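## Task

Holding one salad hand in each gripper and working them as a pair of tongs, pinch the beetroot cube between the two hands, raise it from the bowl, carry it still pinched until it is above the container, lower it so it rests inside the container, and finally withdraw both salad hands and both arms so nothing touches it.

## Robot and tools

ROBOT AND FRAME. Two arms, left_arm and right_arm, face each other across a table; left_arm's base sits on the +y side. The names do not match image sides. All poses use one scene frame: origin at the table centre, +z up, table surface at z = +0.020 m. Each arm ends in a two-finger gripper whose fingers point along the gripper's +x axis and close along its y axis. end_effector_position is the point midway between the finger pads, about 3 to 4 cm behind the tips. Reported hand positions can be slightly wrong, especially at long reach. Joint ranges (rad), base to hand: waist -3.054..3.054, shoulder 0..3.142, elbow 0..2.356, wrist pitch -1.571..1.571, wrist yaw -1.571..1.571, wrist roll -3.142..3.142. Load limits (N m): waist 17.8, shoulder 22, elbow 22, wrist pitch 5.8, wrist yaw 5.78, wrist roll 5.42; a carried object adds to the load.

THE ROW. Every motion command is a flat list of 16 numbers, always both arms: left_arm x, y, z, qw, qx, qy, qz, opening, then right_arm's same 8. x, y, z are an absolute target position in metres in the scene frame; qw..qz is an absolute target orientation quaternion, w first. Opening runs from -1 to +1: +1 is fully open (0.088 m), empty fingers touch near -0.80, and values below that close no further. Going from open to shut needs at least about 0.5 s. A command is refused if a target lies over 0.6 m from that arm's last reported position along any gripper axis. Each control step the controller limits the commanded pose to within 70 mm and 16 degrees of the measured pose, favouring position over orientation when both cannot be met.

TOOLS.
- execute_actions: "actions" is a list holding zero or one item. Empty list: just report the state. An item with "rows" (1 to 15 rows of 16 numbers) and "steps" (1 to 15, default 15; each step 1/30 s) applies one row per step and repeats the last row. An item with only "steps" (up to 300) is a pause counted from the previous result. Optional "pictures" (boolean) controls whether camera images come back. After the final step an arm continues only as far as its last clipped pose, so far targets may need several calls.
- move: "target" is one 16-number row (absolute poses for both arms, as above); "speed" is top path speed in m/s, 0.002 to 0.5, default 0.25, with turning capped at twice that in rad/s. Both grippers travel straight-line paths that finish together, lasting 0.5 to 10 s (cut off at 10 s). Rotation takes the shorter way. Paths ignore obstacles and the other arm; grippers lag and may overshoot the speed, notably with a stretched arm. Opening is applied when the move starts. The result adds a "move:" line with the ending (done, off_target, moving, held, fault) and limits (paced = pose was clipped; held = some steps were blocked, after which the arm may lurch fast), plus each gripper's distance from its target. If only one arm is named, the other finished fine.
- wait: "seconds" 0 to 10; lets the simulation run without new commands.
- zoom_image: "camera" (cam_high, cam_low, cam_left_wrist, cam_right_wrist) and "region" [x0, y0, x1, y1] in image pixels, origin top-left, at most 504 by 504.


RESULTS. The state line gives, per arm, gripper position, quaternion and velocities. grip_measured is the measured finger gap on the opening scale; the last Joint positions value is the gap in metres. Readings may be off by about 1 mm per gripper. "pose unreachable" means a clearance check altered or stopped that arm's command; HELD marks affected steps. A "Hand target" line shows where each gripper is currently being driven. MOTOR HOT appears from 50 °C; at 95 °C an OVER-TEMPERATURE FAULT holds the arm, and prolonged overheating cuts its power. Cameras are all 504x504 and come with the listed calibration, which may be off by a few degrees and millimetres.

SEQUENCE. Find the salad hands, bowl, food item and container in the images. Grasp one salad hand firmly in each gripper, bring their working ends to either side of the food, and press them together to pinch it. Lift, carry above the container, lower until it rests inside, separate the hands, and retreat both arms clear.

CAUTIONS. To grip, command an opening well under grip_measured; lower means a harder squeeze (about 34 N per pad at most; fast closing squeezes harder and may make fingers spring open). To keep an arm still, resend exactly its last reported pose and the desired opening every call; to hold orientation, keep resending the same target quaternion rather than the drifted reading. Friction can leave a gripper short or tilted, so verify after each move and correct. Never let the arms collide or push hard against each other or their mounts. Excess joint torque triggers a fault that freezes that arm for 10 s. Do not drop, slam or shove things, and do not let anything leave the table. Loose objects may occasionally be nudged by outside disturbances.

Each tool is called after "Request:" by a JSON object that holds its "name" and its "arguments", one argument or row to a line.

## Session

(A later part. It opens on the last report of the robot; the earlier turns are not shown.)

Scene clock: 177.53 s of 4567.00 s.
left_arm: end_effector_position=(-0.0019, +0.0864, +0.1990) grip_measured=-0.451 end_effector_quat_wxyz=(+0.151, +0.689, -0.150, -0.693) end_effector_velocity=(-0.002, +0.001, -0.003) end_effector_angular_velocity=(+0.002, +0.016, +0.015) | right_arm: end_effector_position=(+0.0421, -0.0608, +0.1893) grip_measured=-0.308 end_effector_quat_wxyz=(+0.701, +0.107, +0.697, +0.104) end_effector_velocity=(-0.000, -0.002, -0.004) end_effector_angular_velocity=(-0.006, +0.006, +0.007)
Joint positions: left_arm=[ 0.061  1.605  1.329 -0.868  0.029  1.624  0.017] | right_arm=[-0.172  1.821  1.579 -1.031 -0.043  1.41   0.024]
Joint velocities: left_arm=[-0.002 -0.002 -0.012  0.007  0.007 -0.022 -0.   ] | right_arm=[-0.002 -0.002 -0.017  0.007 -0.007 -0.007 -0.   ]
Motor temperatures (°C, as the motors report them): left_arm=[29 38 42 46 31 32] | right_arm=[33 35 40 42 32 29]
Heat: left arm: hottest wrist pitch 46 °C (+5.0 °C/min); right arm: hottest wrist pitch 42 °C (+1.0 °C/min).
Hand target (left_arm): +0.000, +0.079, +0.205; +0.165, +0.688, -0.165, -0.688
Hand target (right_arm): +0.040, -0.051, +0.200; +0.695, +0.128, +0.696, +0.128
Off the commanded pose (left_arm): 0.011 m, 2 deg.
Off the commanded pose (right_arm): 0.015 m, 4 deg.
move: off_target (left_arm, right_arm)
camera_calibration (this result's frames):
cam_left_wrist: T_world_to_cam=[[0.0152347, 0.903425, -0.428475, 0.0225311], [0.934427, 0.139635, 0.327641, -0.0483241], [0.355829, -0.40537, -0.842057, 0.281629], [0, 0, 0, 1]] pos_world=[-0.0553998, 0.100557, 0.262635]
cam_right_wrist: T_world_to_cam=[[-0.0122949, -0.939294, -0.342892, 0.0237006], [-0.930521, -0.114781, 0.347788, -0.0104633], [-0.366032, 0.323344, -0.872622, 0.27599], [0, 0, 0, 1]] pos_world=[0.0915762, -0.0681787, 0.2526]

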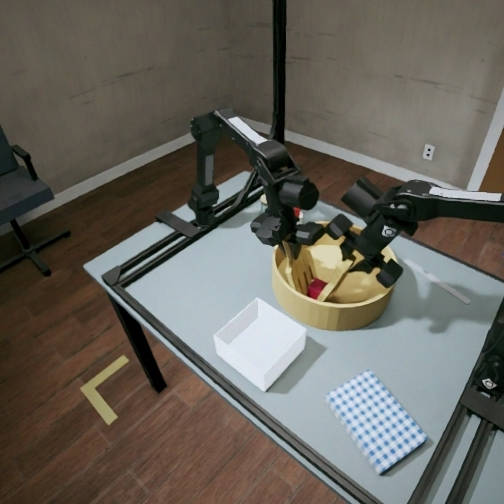

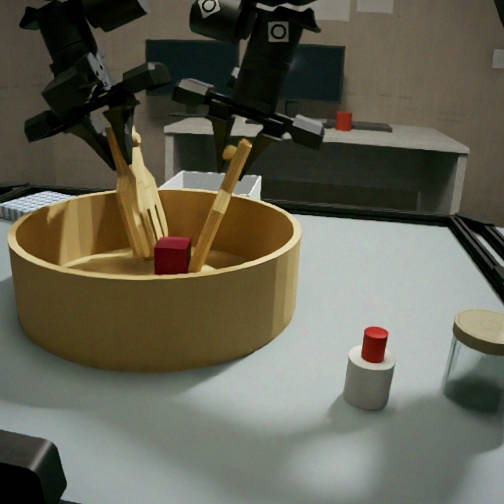

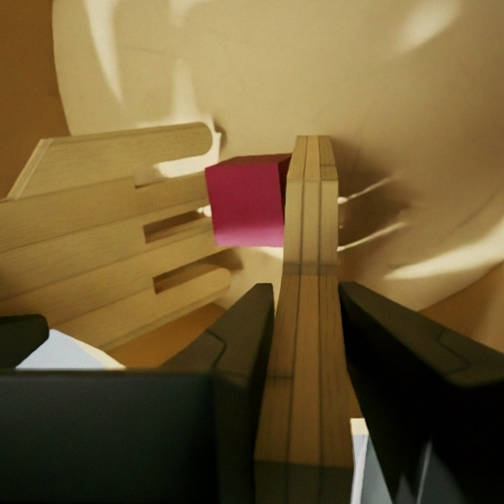

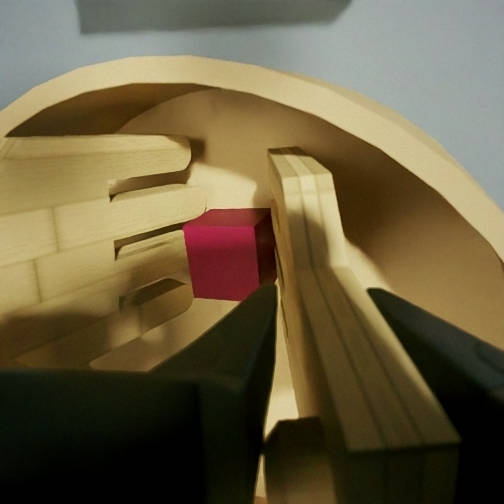

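Request:
{"name": "move", "arguments": {
  "target": [0,0.098,0.177,0.165,0.687,-0.165,-0.687,-1,0.031,-0.075,0.18,0.695,0.128,0.695,0.128,-1],
  "speed": 0.02
}}

Request:
{"name": "move", "arguments": {
  "target": [0,0.078,0.178,0.165,0.687,-0.165,-0.687,-1,0.031,-0.052,0.182,0.695,0.128,0.695,0.128,-1],
  "speed": 0.02
}}

Request:
{"name": "execute_actions", "arguments": {
  "actions": [
    {"rows":[[0,0.078,0.188,0.165,0.687,-0.165,-0.687,-1,0.031,-0.052,0.192,0.695,0.128,0.695,0.128,-1],[0,0.078,0.198,0.165,0.687,-0.165,-0.687,-1,0.031,-0.052,0.202,0.695,0.128,0.695,0.128,-1],[0,0.078,0.208,0.165,0.687,-0.165,-0.687,-1,0.031,-0.052,0.212,0.695,0.128,0.695,0.128,-1],[0,0.078,0.218,0.165,0.687,-0.165,-0.687,-1,0.031,-0.052,0.222,0.695,0.128,0.695,0.128,-1]],"steps":15}
  ]
}}

Scene clock: 180.03 s of 4567.00 s.
left_arm: end_effector_position=(-0.0026, +0.0971, +0.1844) grip_measured=-0.454 end_effector_quat_wxyz=(+0.167, +0.686, -0.170, -0.687) end_effector_velocity=(+0.000, +0.001, +0.000) end_effector_angular_velocity=(-0.017, +0.003, +0.020) | right_arm: end_effector_position=(+0.0378, -0.0742, +0.1824) grip_measured=-0.314 end_effector_quat_wxyz=(+0.700, +0.132, +0.690, +0.124) end_effector_velocity=(-0.007, -0.004, -0.002) end_effector_angular_velocity=(+0.001, +0.013, +0.036)
Joint positions: left_arm=[ 0.061  1.53   1.177 -0.737  0.031  1.628  0.017] | right_arm=[-0.167  1.718  1.409 -0.9   -0.043  1.424  0.024]
Joint velocities: left_arm=[-0.002 -0.017 -0.022  0.022 -0.007 -0.022 -0.   ] | right_arm=[ 0.007 -0.017 -0.027  0.007 -0.022 -0.022 -0.   ]
Motor temperatures (°C, as the motors report them): left_arm=[29 38 42 47 31 32] | right_arm=[33 35 40 42 32 29]
Heat: left arm: hottest wrist pitch 47 °C (+6.1 °C/min); right arm: hottest wrist pitch 42 °C (+1.0 °C/min).
Hand target (left_arm): -0.000, +0.098, +0.177; +0.165, +0.687, -0.165, -0.688
Hand target (right_arm): +0.031, -0.075, +0.180; +0.695, +0.128, +0.695, +0.128
Off the commanded pose (left_arm): 0.008 m, 1 deg.
Off the commanded pose (right_arm): 0.007 m, 1 deg.
move: done
camera_calibration (this result's frames):
cam_left_wrist: T_world_to_cam=[[0.0209102, 0.879381, -0.475659, 0.0177127], [0.933676, 0.152949, 0.323813, -0.044997], [0.357507, -0.450882, -0.81786, 0.273902], [0, 0, 0, 1]] pos_world=[-0.0562796, 0.114804, 0.247009]
cam_right_wrist: T_world_to_cam=[[-0.0173422, -0.915285, -0.402432, 0.0215624], [-0.933693, -0.129149, 0.333971, -0.0120005], [-0.357653, 0.38154, -0.852356, 0.273048], [0, 0, 0, 1]] pos_world=[0.0868256, -0.0859928, 0.245419]

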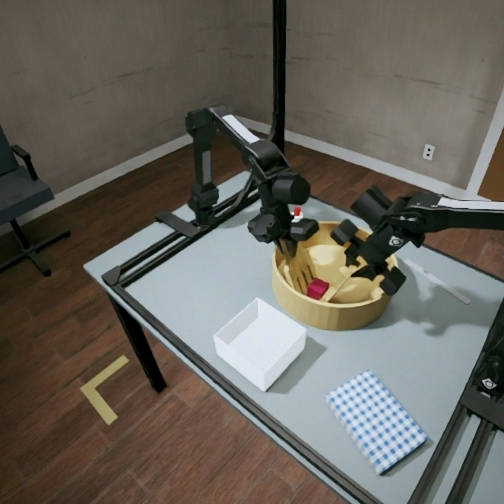

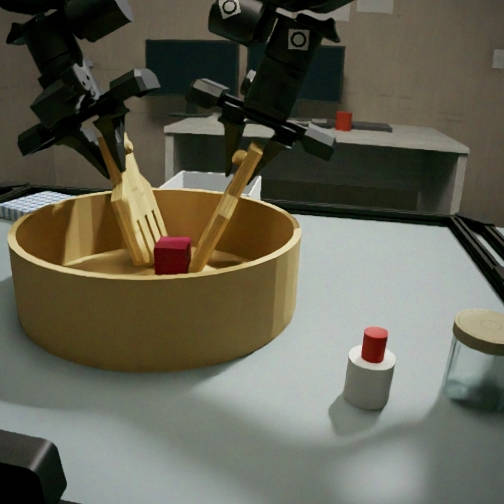

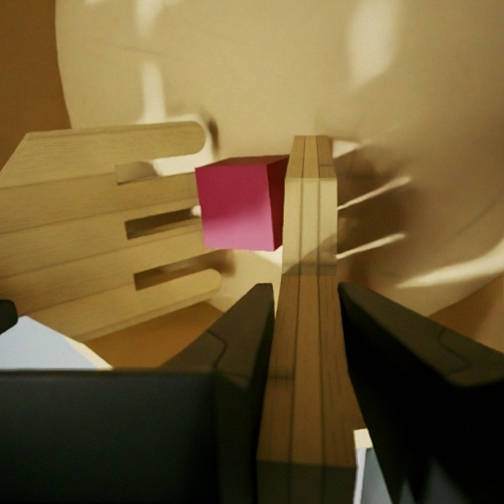

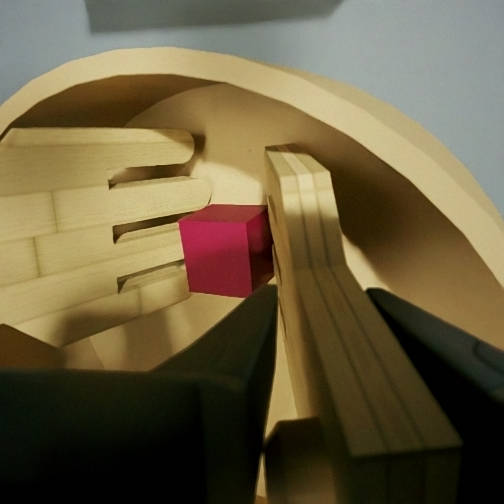

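Scene clock: 181.43 s of 4567.00 s.
left_arm: end_effector_position=(-0.0025, +0.0918, +0.1851) grip_measured=-0.448 end_effector_quat_wxyz=(+0.161, +0.687, -0.163, -0.689) end_effector_velocity=(+0.000, +0.001, -0.002) end_effector_angular_velocity=(+0.013, +0.004, +0.020) | right_arm: end_effector_position=(+0.0386, -0.0682, +0.1839) grip_measured=-0.315 end_effector_quat_wxyz=(+0.702, +0.123, +0.693, +0.110) end_effector_velocity=(-0.002, -0.000, +0.001) end_effector_angular_velocity=(-0.011, +0.011, -0.002)
Joint positions: left_arm=[ 0.061  1.564  1.219 -0.765  0.031  1.628  0.017] | right_arm=[-0.164  1.766  1.481 -0.956 -0.037  1.432  0.024]
Joint velocities: left_arm=[-0.002  0.007  0.002 -0.007 -0.007 -0.022  0.   ] | right_arm=[ 0.002  0.007  0.017 -0.022 -0.007  0.007 -0.   ]
Motor temperatures (°C, as the motors report them): left_arm=[29 38 42 47 31 32] | right_arm=[33 35 40 43 32 29]
Heat: left arm: hottest wrist pitch 47 °C (+6.1 °C/min); right arm: hottest wrist pitch 43 °C (+2.0 °C/min).
Hand target (left_arm): -0.000, +0.079, +0.178; +0.165, +0.687, -0.165, -0.688
Hand target (right_arm): +0.031, -0.053, +0.182; +0.695, +0.128, +0.695, +0.128
Off the commanded pose (left_arm): 0.016 m, 1 deg.
Off the commanded pose (right_arm): 0.018 m, 2 deg.
move: off_target (left_arm, right_arm)
camera_calibration (this result's frames):
cam_left_wrist: T_world_to_cam=[[0.0207006, 0.888257, -0.458881, 0.0187453], [0.934245, 0.146259, 0.325259, -0.0441562], [0.356029, -0.43544, -0.826822, 0.27221], [0, 0, 0, 1]] pos_world=[-0.05605, 0.108339, 0.248033]
cam_right_wrist: T_world_to_cam=[[-0.0247088, -0.927983, -0.371803, 0.0214135], [-0.933653, -0.111514, 0.340377, -0.0110204], [-0.357325, 0.355545, -0.863659, 0.272553], [0, 0, 0, 1]] pos_world=[0.08763, -0.0782625, 0.247106]

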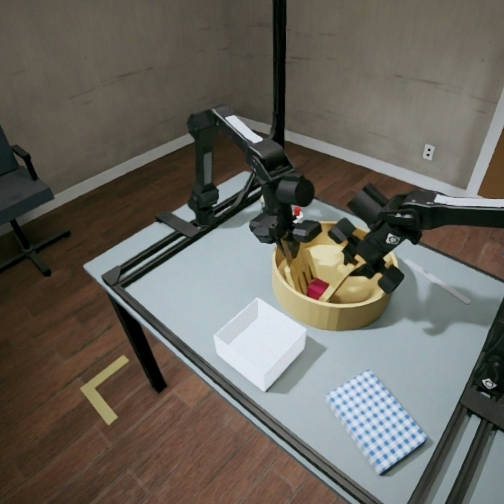

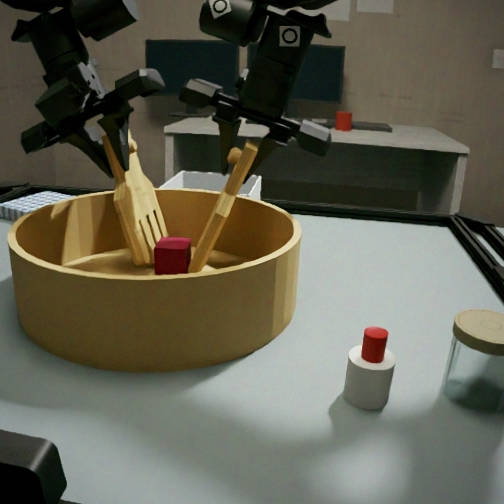

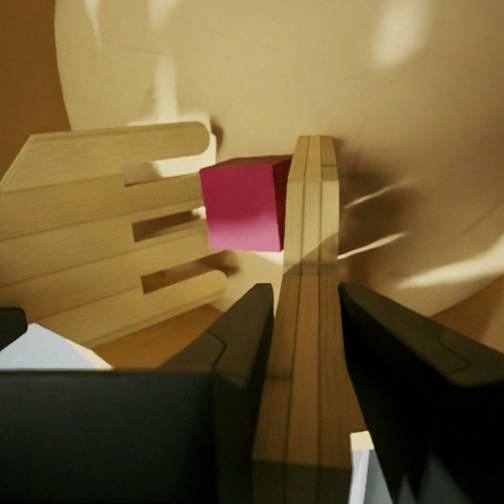

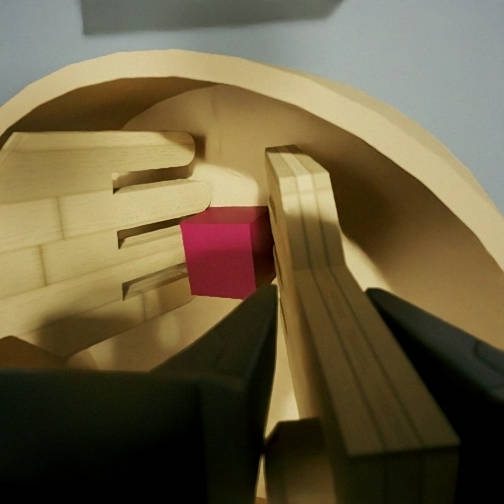

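Scene clock: 181.93 s of 4567.00 s.
left_arm: end_effector_position=(-0.0027, +0.0881, +0.2041) grip_measured=-0.449 end_effector_quat_wxyz=(+0.147, +0.688, -0.149, -0.695) end_effector_velocity=(-0.002, -0.000, +0.014) end_effector_angular_velocity=(-0.002, +0.002, +0.016) | right_arm: end_effector_position=(+0.0358, -0.0615, +0.2125) grip_measured=-0.315 end_effector_quat_wxyz=(+0.702, +0.117, +0.694, +0.110) end_effector_velocity=(+0.001, -0.002, +0.014) end_effector_angular_velocity=(-0.006, +0.001, +0.016)
Joint positions: left_arm=[ 0.061  1.603  1.35  -0.898  0.034  1.627  0.017] | right_arm=[-0.154  1.798  1.636 -1.087 -0.036  1.433  0.024]
Joint velocities: left_arm=[-0.007 -0.002  0.051 -0.051 -0.007 -0.022 -0.   ] | right_arm=[-0.007  0.002  0.061 -0.066 -0.007 -0.022 -0.   ]
Motor temperatures (°C, as the motors report them): left_arm=[29 38 42 47 31 32] | right_arm=[33 35 40 43 32 29]
Heat: left arm: hottest wrist pitch 47 °C (+6.0 °C/min); right arm: hottest wrist pitch 43 °C (+2.0 °C/min).
Hand target (left_arm): -0.000, +0.078, +0.218; +0.165, +0.688, -0.165, -0.688
Hand target (right_arm): +0.031, -0.052, +0.222; +0.695, +0.128, +0.695, +0.128
Off the commanded pose (left_arm): 0.017 m, 3 deg.
Off the commanded pose (right_arm): 0.014 m, 3 deg.
Steps of this call (steps 1 to 15: all 15 steps of this action). Readings (end_effector_position):
1: left_arm (-0.0024, +0.0913, +0.1862) | right_arm (+0.0387, -0.0678, +0.1847)
2: left_arm (-0.0024, +0.0905, +0.1875) | right_arm (+0.0386, -0.0671, +0.1863)
4: left_arm (-0.0024, +0.0881, +0.1911) | right_arm (+0.0383, -0.0649, +0.1905)
8: left_arm (-0.0027, +0.0881, +0.1971) | right_arm (+0.0365, -0.0617, +0.2033)
15: the state above
camera_calibration (this result's frames):
cam_left_wrist: T_world_to_cam=[[0.0184121, 0.906301, -0.422232, 0.0216822], [0.936151, 0.132676, 0.325606, -0.0484428], [0.351117, -0.401267, -0.845991, 0.287276], [0, 0, 0, 1]] pos_world=[-0.055917, 0.102051, 0.267961]
cam_right_wrist: T_world_to_cam=[[-0.0162814, -0.931144, -0.364288, 0.0360748], [-0.932493, -0.117337, 0.341597, -0.0232337], [-0.36082, 0.345258, -0.866375, 0.293974], [0, 0, 0, 1]] pos_world=[0.0849937, -0.0706322, 0.27577]

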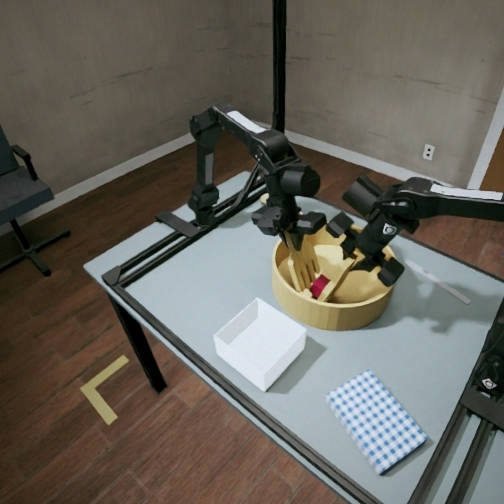

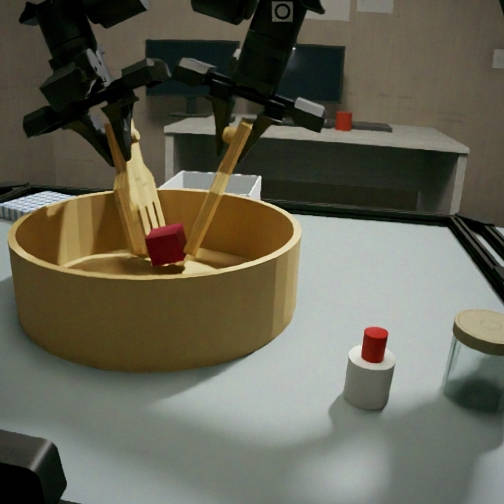

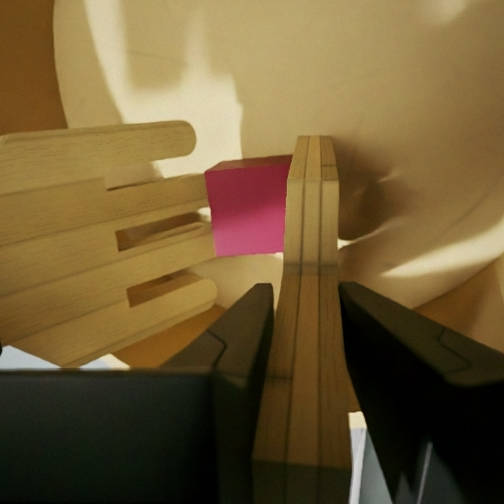

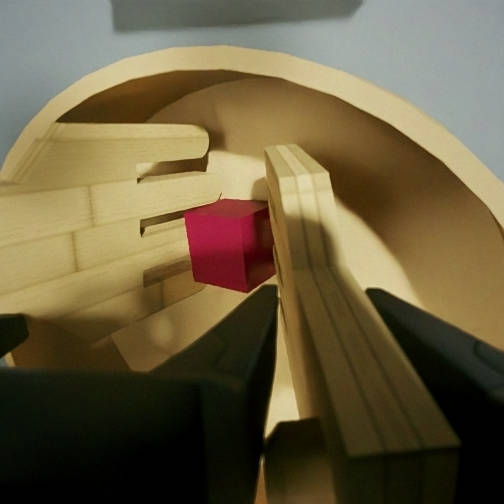

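Request:
{"name": "execute_actions", "arguments": {
  "actions": [
    {"rows":[[0,0.078,0.238,0.165,0.687,-0.165,-0.687,-1,0.033,-0.052,0.239,0.695,0.128,0.695,0.128,-1]],"steps":9}
  ],
  "pictures": false
}}

Request:
{"name": "execute_actions", "arguments": {
  "actions": [
    {"rows":[[0,0.078,0.256,0.165,0.687,-0.165,-0.687,-1,0.033,-0.052,0.257,0.695,0.128,0.695,0.128,-1]],"steps":9}
  ],
  "pictures": false
}}

Request:
{"name": "execute_actions", "arguments": {
  "actions": [
    {"rows":[[0,0.078,0.274,0.165,0.687,-0.165,-0.687,-1,0.033,-0.052,0.275,0.695,0.128,0.695,0.128,-1]],"steps":9}
  ],
  "pictures": false
}}

Request:
{"name": "execute_actions", "arguments": {
  "actions": [
    {"rows":[[0,0.078,0.292,0.165,0.687,-0.165,-0.687,-1,0.033,-0.052,0.293,0.695,0.128,0.695,0.128,-1]],"steps":12}
  ],
  "pictures": false
}}

Request:
{"name": "execute_actions", "arguments": {
  "actions": [
    {"rows":[[0.02,0.077,0.294,0.165,0.687,-0.165,-0.687,-1,0.053,-0.053,0.295,0.695,0.128,0.695,0.128,-1]],"steps":9}
  ],
  "pictures": false
}}

Request:
{"name": "execute_actions", "arguments": {
  "actions": [
    {"rows":[[0.04,0.076,0.294,0.165,0.687,-0.165,-0.687,-1,0.073,-0.054,0.295,0.695,0.128,0.695,0.128,-1]],"steps":12}
  ]
}}

Scene clock: 183.07 s of 4567.00 s.
left_arm: end_effector_position=(-0.0027, +0.0882, +0.2216) grip_measured=-0.449 end_effector_quat_wxyz=(+0.144, +0.689, -0.146, -0.695) end_effector_velocity=(+0.002, -0.001, +0.017) end_effector_angular_velocity=(-0.011, -0.012, +0.026) | right_arm: end_effector_position=(+0.0353, -0.0610, +0.2295) grip_measured=-0.317 end_effector_quat_wxyz=(+0.701, +0.117, +0.695, +0.111) end_effector_velocity=(-0.001, -0.005, +0.013) end_effector_angular_velocity=(-0.021, +0.003, +0.021)
Joint positions: left_arm=[ 0.061  1.61   1.429 -0.977  0.034  1.627  0.017] | right_arm=[-0.153  1.808  1.716 -1.158 -0.039  1.432  0.023]
Joint velocities: left_arm=[-0.002 -0.002  0.061 -0.051 -0.022 -0.022  0.   ] | right_arm=[-0.002  0.007  0.066 -0.081 -0.007 -0.022 -0.   ]
Motor temperatures (°C, as the motors report them): left_arm=[29 38 42 47 31 32] | right_arm=[33 35 40 43 32 29]
Heat: left arm: hottest wrist pitch 47 °C (+6.1 °C/min); right arm: hottest wrist pitch 43 °C (+1.0 °C/min).
Hand target (left_arm): -0.000, +0.079, +0.238; +0.165, +0.688, -0.165, -0.688
Hand target (right_arm): +0.033, -0.052, +0.239; +0.695, +0.128, +0.695, +0.128
Off the commanded pose (left_arm): 0.019 m, 3 deg.
Off the commanded pose (right_arm): 0.013 m, 2 deg.
Steps of this call (steps 1 to 25: nothing new was sent; steps 26 to 34: all 9 steps of this action). Readings (end_effector_position):
26: left_arm (-0.0027, +0.0878, +0.2077) | right_arm (+0.0354, -0.0609, +0.2159)
27: left_arm (-0.0027, +0.0878, +0.2102) | right_arm (+0.0353, -0.0605, +0.2182)
29: left_arm (-0.0027, +0.0881, +0.2154) | right_arm (+0.0353, -0.0609, +0.2232)
33: left_arm (-0.0027, +0.0881, +0.2212) | right_arm (+0.0353, -0.0610, +0.2292)
34: the state above

Scene clock: 183.37 s of 4567.00 s.
left_arm: end_effector_position=(-0.0027, +0.0883, +0.2405) grip_measured=-0.449 end_effector_quat_wxyz=(+0.145, +0.689, -0.147, -0.695) end_effector_velocity=(+0.004, +0.002, +0.016) end_effector_angular_velocity=(+0.004, -0.011, +0.031) | right_arm: end_effector_position=(+0.0352, -0.0617, +0.2483) grip_measured=-0.317 end_effector_quat_wxyz=(+0.701, +0.117, +0.695, +0.111) end_effector_velocity=(+0.001, +0.006, +0.011) end_effector_angular_velocity=(+0.003, +0.004, +0.007)
Joint positions: left_arm=[ 0.061  1.616  1.511 -1.052  0.034  1.627  0.017] | right_arm=[-0.154  1.819  1.806 -1.236 -0.04   1.432  0.023]
Joint velocities: left_arm=[ 0.002  0.002  0.066 -0.066 -0.022 -0.022  0.   ] | right_arm=[-0.002  0.032  0.085 -0.051 -0.007 -0.007 -0.   ]
Motor temperatures (°C, as the motors report them): left_arm=[29 38 43 47 31 32] | right_arm=[33 35 41 43 32 29]
Heat: left arm: hottest wrist pitch 47 °C (+6.1 °C/min); right arm: hottest wrist pitch 43 °C (+1.0 °C/min).
Hand target (left_arm): -0.000, +0.078, +0.256; +0.165, +0.688, -0.165, -0.687
Hand target (right_arm): +0.033, -0.052, +0.257; +0.695, +0.128, +0.695, +0.128
Off the commanded pose (left_arm): 0.019 m, 3 deg.
Off the commanded pose (right_arm): 0.013 m, 2 deg.
Steps of this call (steps 1 to 9: all 9 steps of this action). Readings (end_effector_position):
1: left_arm (-0.0027, +0.0879, +0.2243) | right_arm (+0.0352, -0.0607, +0.2320)
2: left_arm (-0.0027, +0.0879, +0.2272) | right_arm (+0.0352, -0.0605, +0.2348)
4: left_arm (-0.0027, +0.0882, +0.2331) | right_arm (+0.0353, -0.0612, +0.2407)
8: left_arm (-0.0027, +0.0883, +0.2398) | right_arm (+0.0352, -0.0619, +0.2479)
9: the state above

Scene clock: 183.67 s of 4567.00 s.
left_arm: end_effector_position=(-0.0027, +0.0887, +0.2597) grip_measured=-0.449 end_effector_quat_wxyz=(+0.145, +0.689, -0.147, -0.695) end_effector_velocity=(-0.000, +0.007, +0.015) end_effector_angular_velocity=(+0.037, -0.002, +0.007) | right_arm: end_effector_position=(+0.0352, -0.0625, +0.2675) grip_measured=-0.318 end_effector_quat_wxyz=(+0.701, +0.117, +0.695, +0.111) end_effector_velocity=(+0.000, +0.004, +0.012) end_effector_angular_velocity=(-0.011, +0.006, +0.007)
Joint positions: left_arm=[ 0.061  1.626  1.598 -1.128  0.034  1.627  0.017] | right_arm=[-0.154  1.838  1.909 -1.32  -0.04   1.432  0.023]
Joint velocities: left_arm=[-0.002  0.017  0.09  -0.11  -0.007 -0.007 -0.   ] | right_arm=[-0.002  0.046  0.115 -0.081 -0.007 -0.007 -0.   ]
Motor temperatures (°C, as the motors report them): left_arm=[29 38 43 48 31 32] | right_arm=[33 35 41 43 32 29]
Heat: left arm: hottest wrist pitch 48 °C (+7.0 °C/min); right arm: hottest wrist pitch 43 °C (+1.0 °C/min).
Hand target (left_arm): -0.000, +0.079, +0.274; +0.165, +0.688, -0.165, -0.688
Hand target (right_arm): +0.033, -0.052, +0.275; +0.695, +0.128, +0.695, +0.128
Off the commanded pose (left_arm): 0.018 m, 3 deg.
Off the commanded pose (right_arm): 0.013 m, 2 deg.
Steps of this call (steps 1 to 9: all 9 steps of this action). Readings (end_effector_position):
1: left_arm (-0.0027, +0.0881, +0.2431) | right_arm (+0.0353, -0.0612, +0.2507)
2: left_arm (-0.0027, +0.0881, +0.2456) | right_arm (+0.0353, -0.0610, +0.2531)
4: left_arm (-0.0027, +0.0883, +0.2516) | right_arm (+0.0352, -0.0614, +0.2589)
8: left_arm (-0.0027, +0.0886, +0.2590) | right_arm (+0.0352, -0.0626, +0.2670)
9: the state above

Scene clock: 184.07 s of 4567.00 s.
left_arm: end_effector_position=(-0.0027, +0.0886, +0.2788) grip_measured=-0.449 end_effector_quat_wxyz=(+0.145, +0.689, -0.146, -0.695) end_effector_velocity=(+0.000, -0.005, -0.007) end_effector_angular_velocity=(+0.047, -0.001, +0.007) | right_arm: end_effector_position=(+0.0353, -0.0624, +0.2866) grip_measured=-0.318 end_effector_quat_wxyz=(+0.701, +0.116, +0.695, +0.111) end_effector_velocity=(+0.000, +0.003, -0.005) end_effector_angular_velocity=(-0.040, +0.011, +0.007)
Joint positions: left_arm=[ 0.061  1.648  1.7   -1.211  0.034  1.626  0.017] | right_arm=[-0.154  1.872  2.035 -1.414 -0.04   1.431  0.023]
Joint velocities: left_arm=[-0.002  0.051  0.042 -0.037 -0.007 -0.007 -0.   ] | right_arm=[-0.002  0.051  0.061 -0.051 -0.007 -0.007 -0.   ]
Motor temperatures (°C, as the motors report them): left_arm=[29 38 43 48 31 32] | right_arm=[33 36 41 43 32 29]
Heat: left arm: hottest wrist pitch 48 °C (+6.1 °C/min); right arm: hottest wrist pitch 43 °C (+1.0 °C/min).
Hand target (left_arm): -0.000, +0.078, +0.292; +0.165, +0.688, -0.165, -0.688
Hand target (right_arm): +0.033, -0.052, +0.293; +0.695, +0.128, +0.695, +0.128
Off the commanded pose (left_arm): 0.017 m, 3 deg.
Off the commanded pose (right_arm): 0.012 m, 2 deg.
Steps of this call (steps 1 to 12: all 12 steps of this action). Readings (end_effector_position):
1: left_arm (-0.0027, +0.0887, +0.2622) | right_arm (+0.0353, -0.0619, +0.2699)
2: left_arm (-0.0027, +0.0883, +0.2646) | right_arm (+0.0354, -0.0615, +0.2722)
4: left_arm (-0.0027, +0.0884, +0.2699) | right_arm (+0.0354, -0.0617, +0.2774)
8: left_arm (-0.0028, +0.0891, +0.2776) | right_arm (+0.0352, -0.0629, +0.2854)
12: the state above

Scene clock: 184.37 s of 4567.00 s.
left_arm: end_effector_position=(+0.0180, +0.0873, +0.2807) grip_measured=-0.449 end_effector_quat_wxyz=(+0.148, +0.691, -0.141, -0.693) end_effector_velocity=(+0.001, -0.002, +0.006) end_effector_angular_velocity=(-0.007, +0.013, -0.044) | right_arm: end_effector_position=(+0.0561, -0.0633, +0.2886) grip_measured=-0.318 end_effector_quat_wxyz=(+0.703, +0.118, +0.693, +0.107) end_effector_velocity=(+0.003, -0.004, +0.007) end_effector_angular_velocity=(-0.006, +0.020, +0.038)
Joint positions: left_arm=[ 0.122  1.664  1.726 -1.224  0.049  1.673  0.017] | right_arm=[-0.209  1.891  2.07  -1.433 -0.05   1.385  0.023]
Joint velocities: left_arm=[ 0.017  0.012  0.037 -0.022  0.037  0.051 -0.   ] | right_arm=[-0.022  0.012  0.051 -0.051 -0.037 -0.051 -0.001]
Motor temperatures (°C, as the motors report them): left_arm=[29 38 43 48 31 32] | right_arm=[33 36 41 43 32 29]
Heat: left arm: hottest wrist pitch 48 °C (+6.1 °C/min); right arm: hottest wrist pitch 43 °C (+1.0 °C/min).
Hand target (left_arm): +0.020, +0.078, +0.294; +0.165, +0.688, -0.165, -0.687
Hand target (right_arm): +0.053, -0.054, +0.295; +0.695, +0.128, +0.695, +0.128
Off the commanded pose (left_arm): 0.017 m, 3 deg.
Off the commanded pose (right_arm): 0.013 m, 3 deg.
Steps of this call (steps 1 to 9: all 9 steps of this action). Readings (end_effector_position):
1: left_arm (-0.0020, +0.0884, +0.2789) | right_arm (+0.0362, -0.0622, +0.2865)
2: left_arm (+0.0008, +0.0881, +0.2790) | right_arm (+0.0390, -0.0622, +0.2865)
4: left_arm (+0.0091, +0.0877, +0.2793) | right_arm (+0.0472, -0.0625, +0.2869)
8: left_arm (+0.0177, +0.0873, +0.2804) | right_arm (+0.0558, -0.0632, +0.2883)
9: the state above

Scene clock: 184.77 s of 4567.00 s.
left_arm: end_effector_position=(+0.0377, +0.0860, +0.2807) grip_measured=-0.449 end_effector_quat_wxyz=(+0.147, +0.690, -0.142, -0.694) end_effector_velocity=(-0.007, +0.004, +0.000) end_effector_angular_velocity=(+0.020, +0.035, -0.024) | right_arm: end_effector_position=(+0.0760, -0.0641, +0.2888) grip_measured=-0.319 end_effector_quat_wxyz=(+0.702, +0.117, +0.694, +0.108) end_effector_velocity=(-0.003, -0.002, +0.003) end_effector_angular_velocity=(-0.002, +0.011, +0.039)
Joint positions: left_arm=[ 0.185  1.683  1.749 -1.233  0.077  1.732  0.017] | right_arm=[-0.265  1.912  2.1   -1.447 -0.069  1.33   0.023]
Joint velocities: left_arm=[-0.002  0.002  0.012 -0.037  0.037  0.007 -0.   ] | right_arm=[-0.002  0.002  0.017 -0.022 -0.022 -0.037 -0.   ]
Motor temperatures (°C, as the motors report them): left_arm=[29 38 43 48 31 32] | right_arm=[33 36 41 43 32 29]
Heat: left arm: hottest wrist pitch 48 °C (+6.0 °C/min); right arm: hottest wrist pitch 43 °C (+1.0 °C/min).
Hand target (left_arm): +0.040, +0.077, +0.294; +0.165, +0.688, -0.165, -0.687
Hand target (right_arm): +0.073, -0.054, +0.295; +0.695, +0.128, +0.696, +0.128
Off the commanded pose (left_arm): 0.017 m, 4 deg.
Off the commanded pose (right_arm): 0.012 m, 3 deg.
Steps of this call (steps 1 to 12: all 12 steps of this action). Readings (end_effector_position):
1: left_arm (+0.0184, +0.0872, +0.2809) | right_arm (+0.0565, -0.0633, +0.2888)
2: left_arm (+0.0207, +0.0871, +0.2811) | right_arm (+0.0590, -0.0635, +0.2890)
4: left_arm (+0.0287, +0.0869, +0.2813) | right_arm (+0.0669, -0.0638, +0.2892)
8: left_arm (+0.0378, +0.0863, +0.2807) | right_arm (+0.0759, -0.0643, +0.2888)
12: the state above
camera_calibration (this result's frames):
cam_left_wrist: T_world_to_cam=[[0.00881767, 0.910797, -0.412759, 0.0524637], [0.934232, 0.13968, 0.328178, -0.11222], [0.356558, -0.388507, -0.849664, 0.336842], [0, 0, 0, 1]] pos_world=[-0.015727, 0.0987565, 0.344686]
cam_right_wrist: T_world_to_cam=[[-0.0198489, -0.932429, -0.360808, 0.0612655], [-0.932788, -0.112628, 0.342377, -0.0120595], [-0.359879, 0.343353, -0.867523, 0.375577], [0, 0, 0, 1]] pos_world=[0.125129, -0.0731881, 0.352055]

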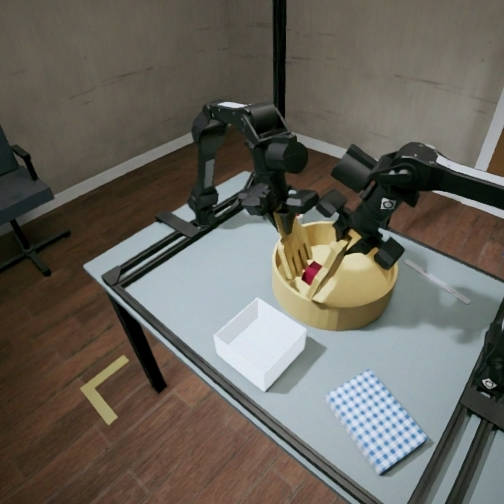

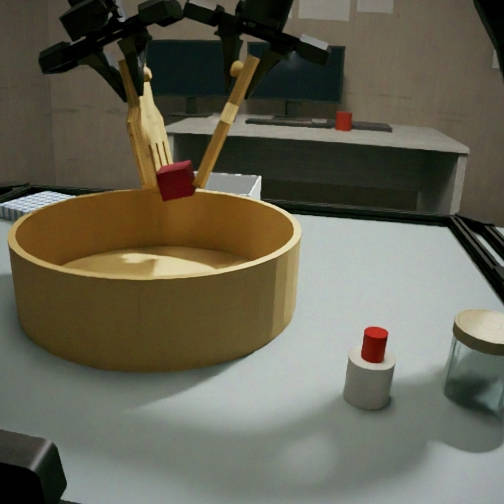

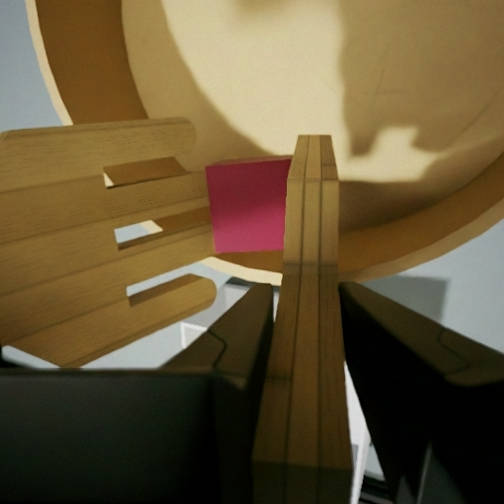

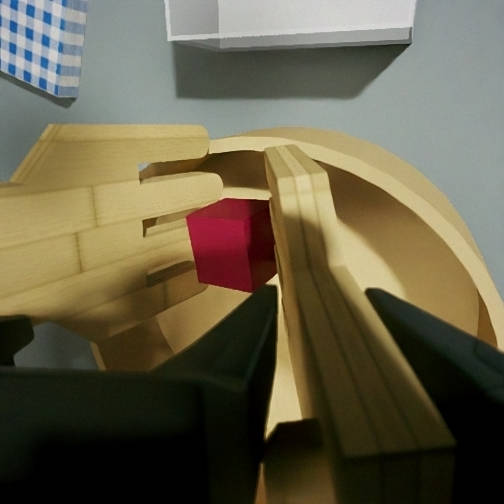

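Request:
{"name": "execute_actions", "arguments": {
  "actions": [
    {"rows":[[0.062,0.075,0.292,0.165,0.687,-0.165,-0.687,-1,0.095,-0.055,0.293,0.695,0.128,0.695,0.128,-1]],"steps":9}
  ],
  "pictures": false
}}

Request:
{"name": "execute_actions", "arguments": {
  "actions": [
    {"rows":[[0.084,0.073,0.29,0.165,0.687,-0.165,-0.687,-1,0.117,-0.057,0.291,0.695,0.128,0.695,0.128,-1]],"steps":9}
  ],
  "pictures": false
}}

Request:
{"name": "execute_actions", "arguments": {
  "actions": [
    {"rows":[[0.106,0.071,0.286,0.165,0.687,-0.165,-0.687,-1,0.139,-0.059,0.287,0.695,0.128,0.695,0.128,-1]],"steps":9}
  ],
  "pictures": false
}}

Request:
{"name": "execute_actions", "arguments": {
  "actions": [
    {"rows":[[0.128,0.069,0.282,0.165,0.687,-0.165,-0.687,-1,0.161,-0.061,0.283,0.695,0.128,0.695,0.128,-1]],"steps":12}
  ]
}}

Scene clock: 186.13 s of 4567.00 s.
left_arm: end_effector_position=(+0.0593, +0.0842, +0.2810) grip_measured=-0.449 end_effector_quat_wxyz=(+0.151, +0.690, -0.144, -0.693) end_effector_velocity=(+0.004, -0.005, -0.003) end_effector_angular_velocity=(-0.006, +0.006, -0.053) | right_arm: end_effector_position=(+0.0990, -0.0645, +0.2890) grip_measured=-0.361 end_effector_quat_wxyz=(+0.703, +0.123, +0.692, +0.109) end_effector_velocity=(+0.000, -0.003, -0.005) end_effector_angular_velocity=(-0.025, +0.038, +0.056)
Joint positions: left_arm=[ 0.25   1.702  1.769 -1.229  0.104  1.789  0.017] | right_arm=[-0.326  1.933  2.127 -1.447 -0.087  1.278  0.021]
Joint velocities: left_arm=[0.022 0.022 0.012 0.007 0.037 0.066 0.   ] | right_arm=[-0.022  0.022  0.017 -0.037 -0.051 -0.066 -0.   ]
Motor temperatures (°C, as the motors report them): left_arm=[29 39 43 48 31 32] | right_arm=[33 36 41 43 32 29]
Heat: left arm: hottest wrist pitch 48 °C (+5.1 °C/min); right arm: hottest wrist pitch 43 °C (+1.0 °C/min).
Hand target (left_arm): +0.062, +0.075, +0.292; +0.165, +0.688, -0.166, -0.687
Hand target (right_arm): +0.095, -0.055, +0.293; +0.695, +0.128, +0.696, +0.128
Off the commanded pose (left_arm): 0.015 m, 3 deg.
Off the commanded pose (right_arm): 0.011 m, 2 deg.
Steps of this call (steps 1 to 32: nothing new was sent; steps 33 to 41: all 9 steps of this action). Readings (end_effector_position):
33: left_arm (+0.0381, +0.0857, +0.2809) | right_arm (+0.0771, -0.0641, +0.2889)
34: left_arm (+0.0411, +0.0857, +0.2809) | right_arm (+0.0799, -0.0643, +0.2888)
36: left_arm (+0.0500, +0.0857, +0.2806) | right_arm (+0.0888, -0.0648, +0.2886)
40: left_arm (+0.0590, +0.0843, +0.2810) | right_arm (+0.0987, -0.0645, +0.2892)
41: the state above

Scene clock: 186.43 s of 4567.00 s.
left_arm: end_effector_position=(+0.0813, +0.0823, +0.2790) grip_measured=-0.449 end_effector_quat_wxyz=(+0.152, +0.690, -0.143, -0.693) end_effector_velocity=(+0.011, -0.003, -0.000) end_effector_angular_velocity=(+0.000, -0.014, -0.023) | right_arm: end_effector_position=(+0.1206, -0.0664, +0.2870) grip_measured=-0.362 end_effector_quat_wxyz=(+0.703, +0.123, +0.692, +0.109) end_effector_velocity=(+0.007, -0.003, +0.001) end_effector_angular_velocity=(-0.014, -0.004, +0.029)
Joint positions: left_arm=[ 0.313  1.733  1.797 -1.233  0.129  1.845  0.017] | right_arm=[-0.383  1.958  2.155 -1.455 -0.105  1.224  0.021]
Joint velocities: left_arm=[ 0.027  0.027  0.032 -0.007  0.007  0.051 -0.   ] | right_arm=[-0.022  0.022  0.042 -0.037 -0.007 -0.051 -0.001]
Motor temperatures (°C, as the motors report them): left_arm=[29 39 43 49 31 32] | right_arm=[33 36 41 43 32 29]
Heat: left arm: hottest wrist pitch 49 °C (+6.1 °C/min); right arm: hottest wrist pitch 43 °C (+1.0 °C/min).
Hand target (left_arm): +0.084, +0.073, +0.290; +0.165, +0.688, -0.166, -0.687
Hand target (right_arm): +0.117, -0.057, +0.291; +0.695, +0.128, +0.695, +0.128
Off the commanded pose (left_arm): 0.015 m, 3 deg.
Off the commanded pose (right_arm): 0.011 m, 2 deg.
Steps of this call (steps 1 to 9: all 9 steps of this action). Readings (end_effector_position):
1: left_arm (+0.0598, +0.0839, +0.2807) | right_arm (+0.0995, -0.0645, +0.2888)
2: left_arm (+0.0625, +0.0837, +0.2807) | right_arm (+0.1022, -0.0648, +0.2886)
4: left_arm (+0.0712, +0.0831, +0.2798) | right_arm (+0.1105, -0.0655, +0.2881)
8: left_arm (+0.0809, +0.0824, +0.2788) | right_arm (+0.1202, -0.0664, +0.2869)
9: the state above

Scene clock: 186.73 s of 4567.00 s.
left_arm: end_effector_position=(+0.1027, +0.0802, +0.2768) grip_measured=-0.449 end_effector_quat_wxyz=(+0.154, +0.689, -0.145, -0.694) end_effector_velocity=(+0.011, -0.002, -0.007) end_effector_angular_velocity=(+0.022, +0.009, -0.023) | right_arm: end_effector_position=(+0.1428, -0.0688, +0.2818) grip_measured=-0.365 end_effector_quat_wxyz=(+0.702, +0.121, +0.693, +0.107) end_effector_velocity=(+0.009, +0.001, -0.010) end_effector_angular_velocity=(-0.025, +0.014, +0.042)
Joint positions: left_arm=[ 0.373  1.766  1.826 -1.233  0.155  1.899  0.017] | right_arm=[-0.44   1.989  2.179 -1.459 -0.121  1.17   0.021]
Joint velocities: left_arm=[ 0.032  0.042  0.032 -0.022  0.022  0.051  0.   ] | right_arm=[-0.027  0.042  0.027 -0.022 -0.022 -0.066 -0.   ]
Motor temperatures (°C, as the motors report them): left_arm=[29 39 43 49 31 32] | right_arm=[33 36 41 43 32 29]
Heat: left arm: hottest wrist pitch 49 °C (+6.0 °C/min); right arm: hottest wrist pitch 43 °C (+1.0 °C/min).
Hand target (left_arm): +0.106, +0.071, +0.286; +0.165, +0.688, -0.165, -0.687
Hand target (right_arm): +0.139, -0.059, +0.287; +0.695, +0.128, +0.695, +0.128
Off the commanded pose (left_arm): 0.013 m, 3 deg.
Off the commanded pose (right_arm): 0.012 m, 3 deg.
Steps of this call (steps 1 to 9: all 9 steps of this action). Readings (end_effector_position):
1: left_arm (+0.0819, +0.0821, +0.2785) | right_arm (+0.1214, -0.0664, +0.2866)
2: left_arm (+0.0845, +0.0818, +0.2783) | right_arm (+0.1242, -0.0668, +0.2864)
4: left_arm (+0.0928, +0.0812, +0.2779) | right_arm (+0.1323, -0.0679, +0.2853)
8: left_arm (+0.1021, +0.0804, +0.2769) | right_arm (+0.1423, -0.0689, +0.2822)
9: the state above

Scene clock: 187.13 s of 4567.00 s.
left_arm: end_effector_position=(+0.1256, +0.0777, +0.2723) grip_measured=-0.449 end_effector_quat_wxyz=(+0.154, +0.688, -0.145, -0.694) end_effector_velocity=(+0.000, +0.000, +0.004) end_effector_angular_velocity=(+0.005, -0.008, -0.006) | right_arm: end_effector_position=(+0.1658, -0.0710, +0.2776) grip_measured=-0.365 end_effector_quat_wxyz=(+0.702, +0.121, +0.693, +0.107) end_effector_velocity=(+0.002, -0.001, +0.006) end_effector_angular_velocity=(+0.003, -0.021, +0.030)
Joint positions: left_arm=[ 0.432  1.81   1.864 -1.236  0.178  1.954  0.017] | right_arm=[-0.497  2.027  2.218 -1.468 -0.138  1.116  0.021]
Joint velocities: left_arm=[-0.002  0.007  0.027 -0.022 -0.007  0.007 -0.   ] | right_arm=[-0.002  0.007  0.037 -0.022  0.007 -0.037 -0.   ]
Motor temperatures (°C, as the motors report them): left_arm=[29 39 43 49 31 32] | right_arm=[33 36 41 43 32 29]
Heat: left arm: hottest wrist pitch 49 °C (+4.1 °C/min); right arm: hottest wrist pitch 43 °C (-1.0 °C/min).
Hand target (left_arm): +0.128, +0.069, +0.282; +0.165, +0.688, -0.165, -0.687
Hand target (right_arm): +0.161, -0.062, +0.283; +0.695, +0.128, +0.695, +0.128
Off the commanded pose (left_arm): 0.013 m, 3 deg.
Off the commanded pose (right_arm): 0.012 m, 3 deg.
Steps of this call (steps 1 to 12: all 12 steps of this action). Readings (end_effector_position):
1: left_arm (+0.1034, +0.0799, +0.2763) | right_arm (+0.1438, -0.0687, +0.2812)
2: left_arm (+0.1062, +0.0796, +0.2762) | right_arm (+0.1465, -0.0690, +0.2809)
4: left_arm (+0.1147, +0.0791, +0.2753) | right_arm (+0.1550, -0.0702, +0.2799)
8: left_arm (+0.1246, +0.0781, +0.2729) | right_arm (+0.1650, -0.0709, +0.2777)
12: the state above
camera_calibration (this result's frames):
cam_left_wrist: T_world_to_cam=[[0.00340439, 0.904766, -0.425896, 0.0605309], [0.934721, 0.148472, 0.322882, -0.18973], [0.355366, -0.399193, -0.845198, 0.294839], [0, 0, 0, 1]] pos_world=[0.0723633, 0.0911009, 0.336238]
cam_right_wrist: T_world_to_cam=[[-0.0268856, -0.930509, -0.365281, 0.0551364], [-0.933542, -0.107295, 0.342033, 0.0754143], [-0.357458, 0.350201, -0.865785, 0.400163], [0, 0, 0, 1]] pos_world=[0.214926, -0.0807408, 0.340801]

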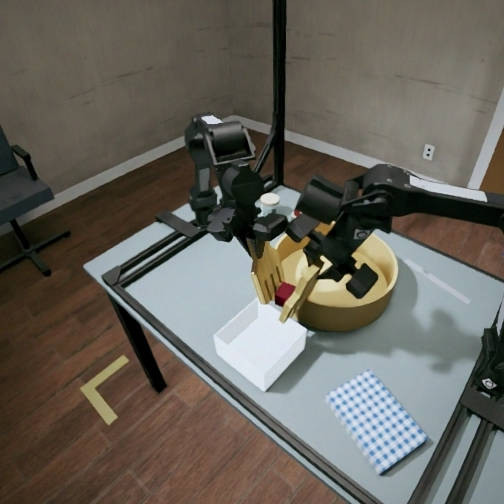

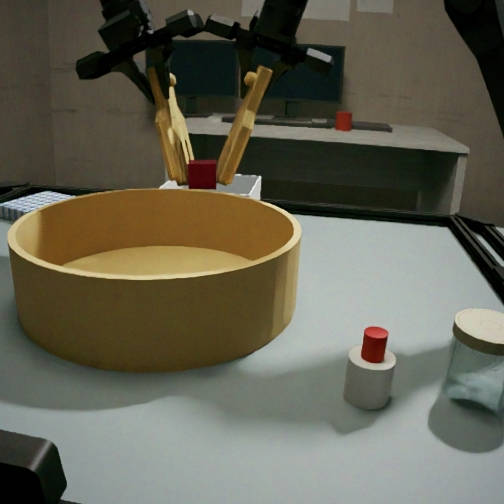

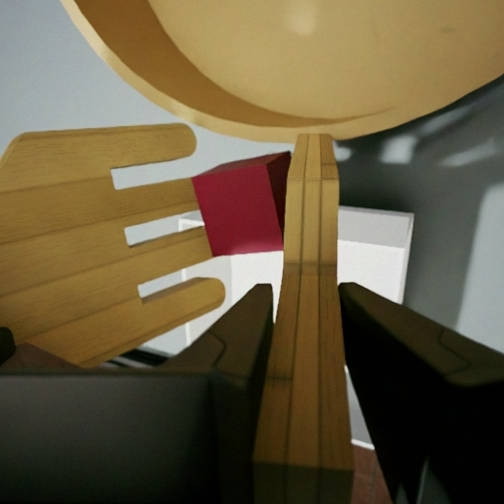

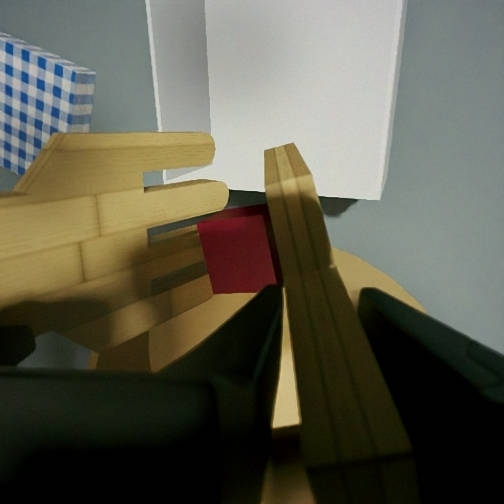

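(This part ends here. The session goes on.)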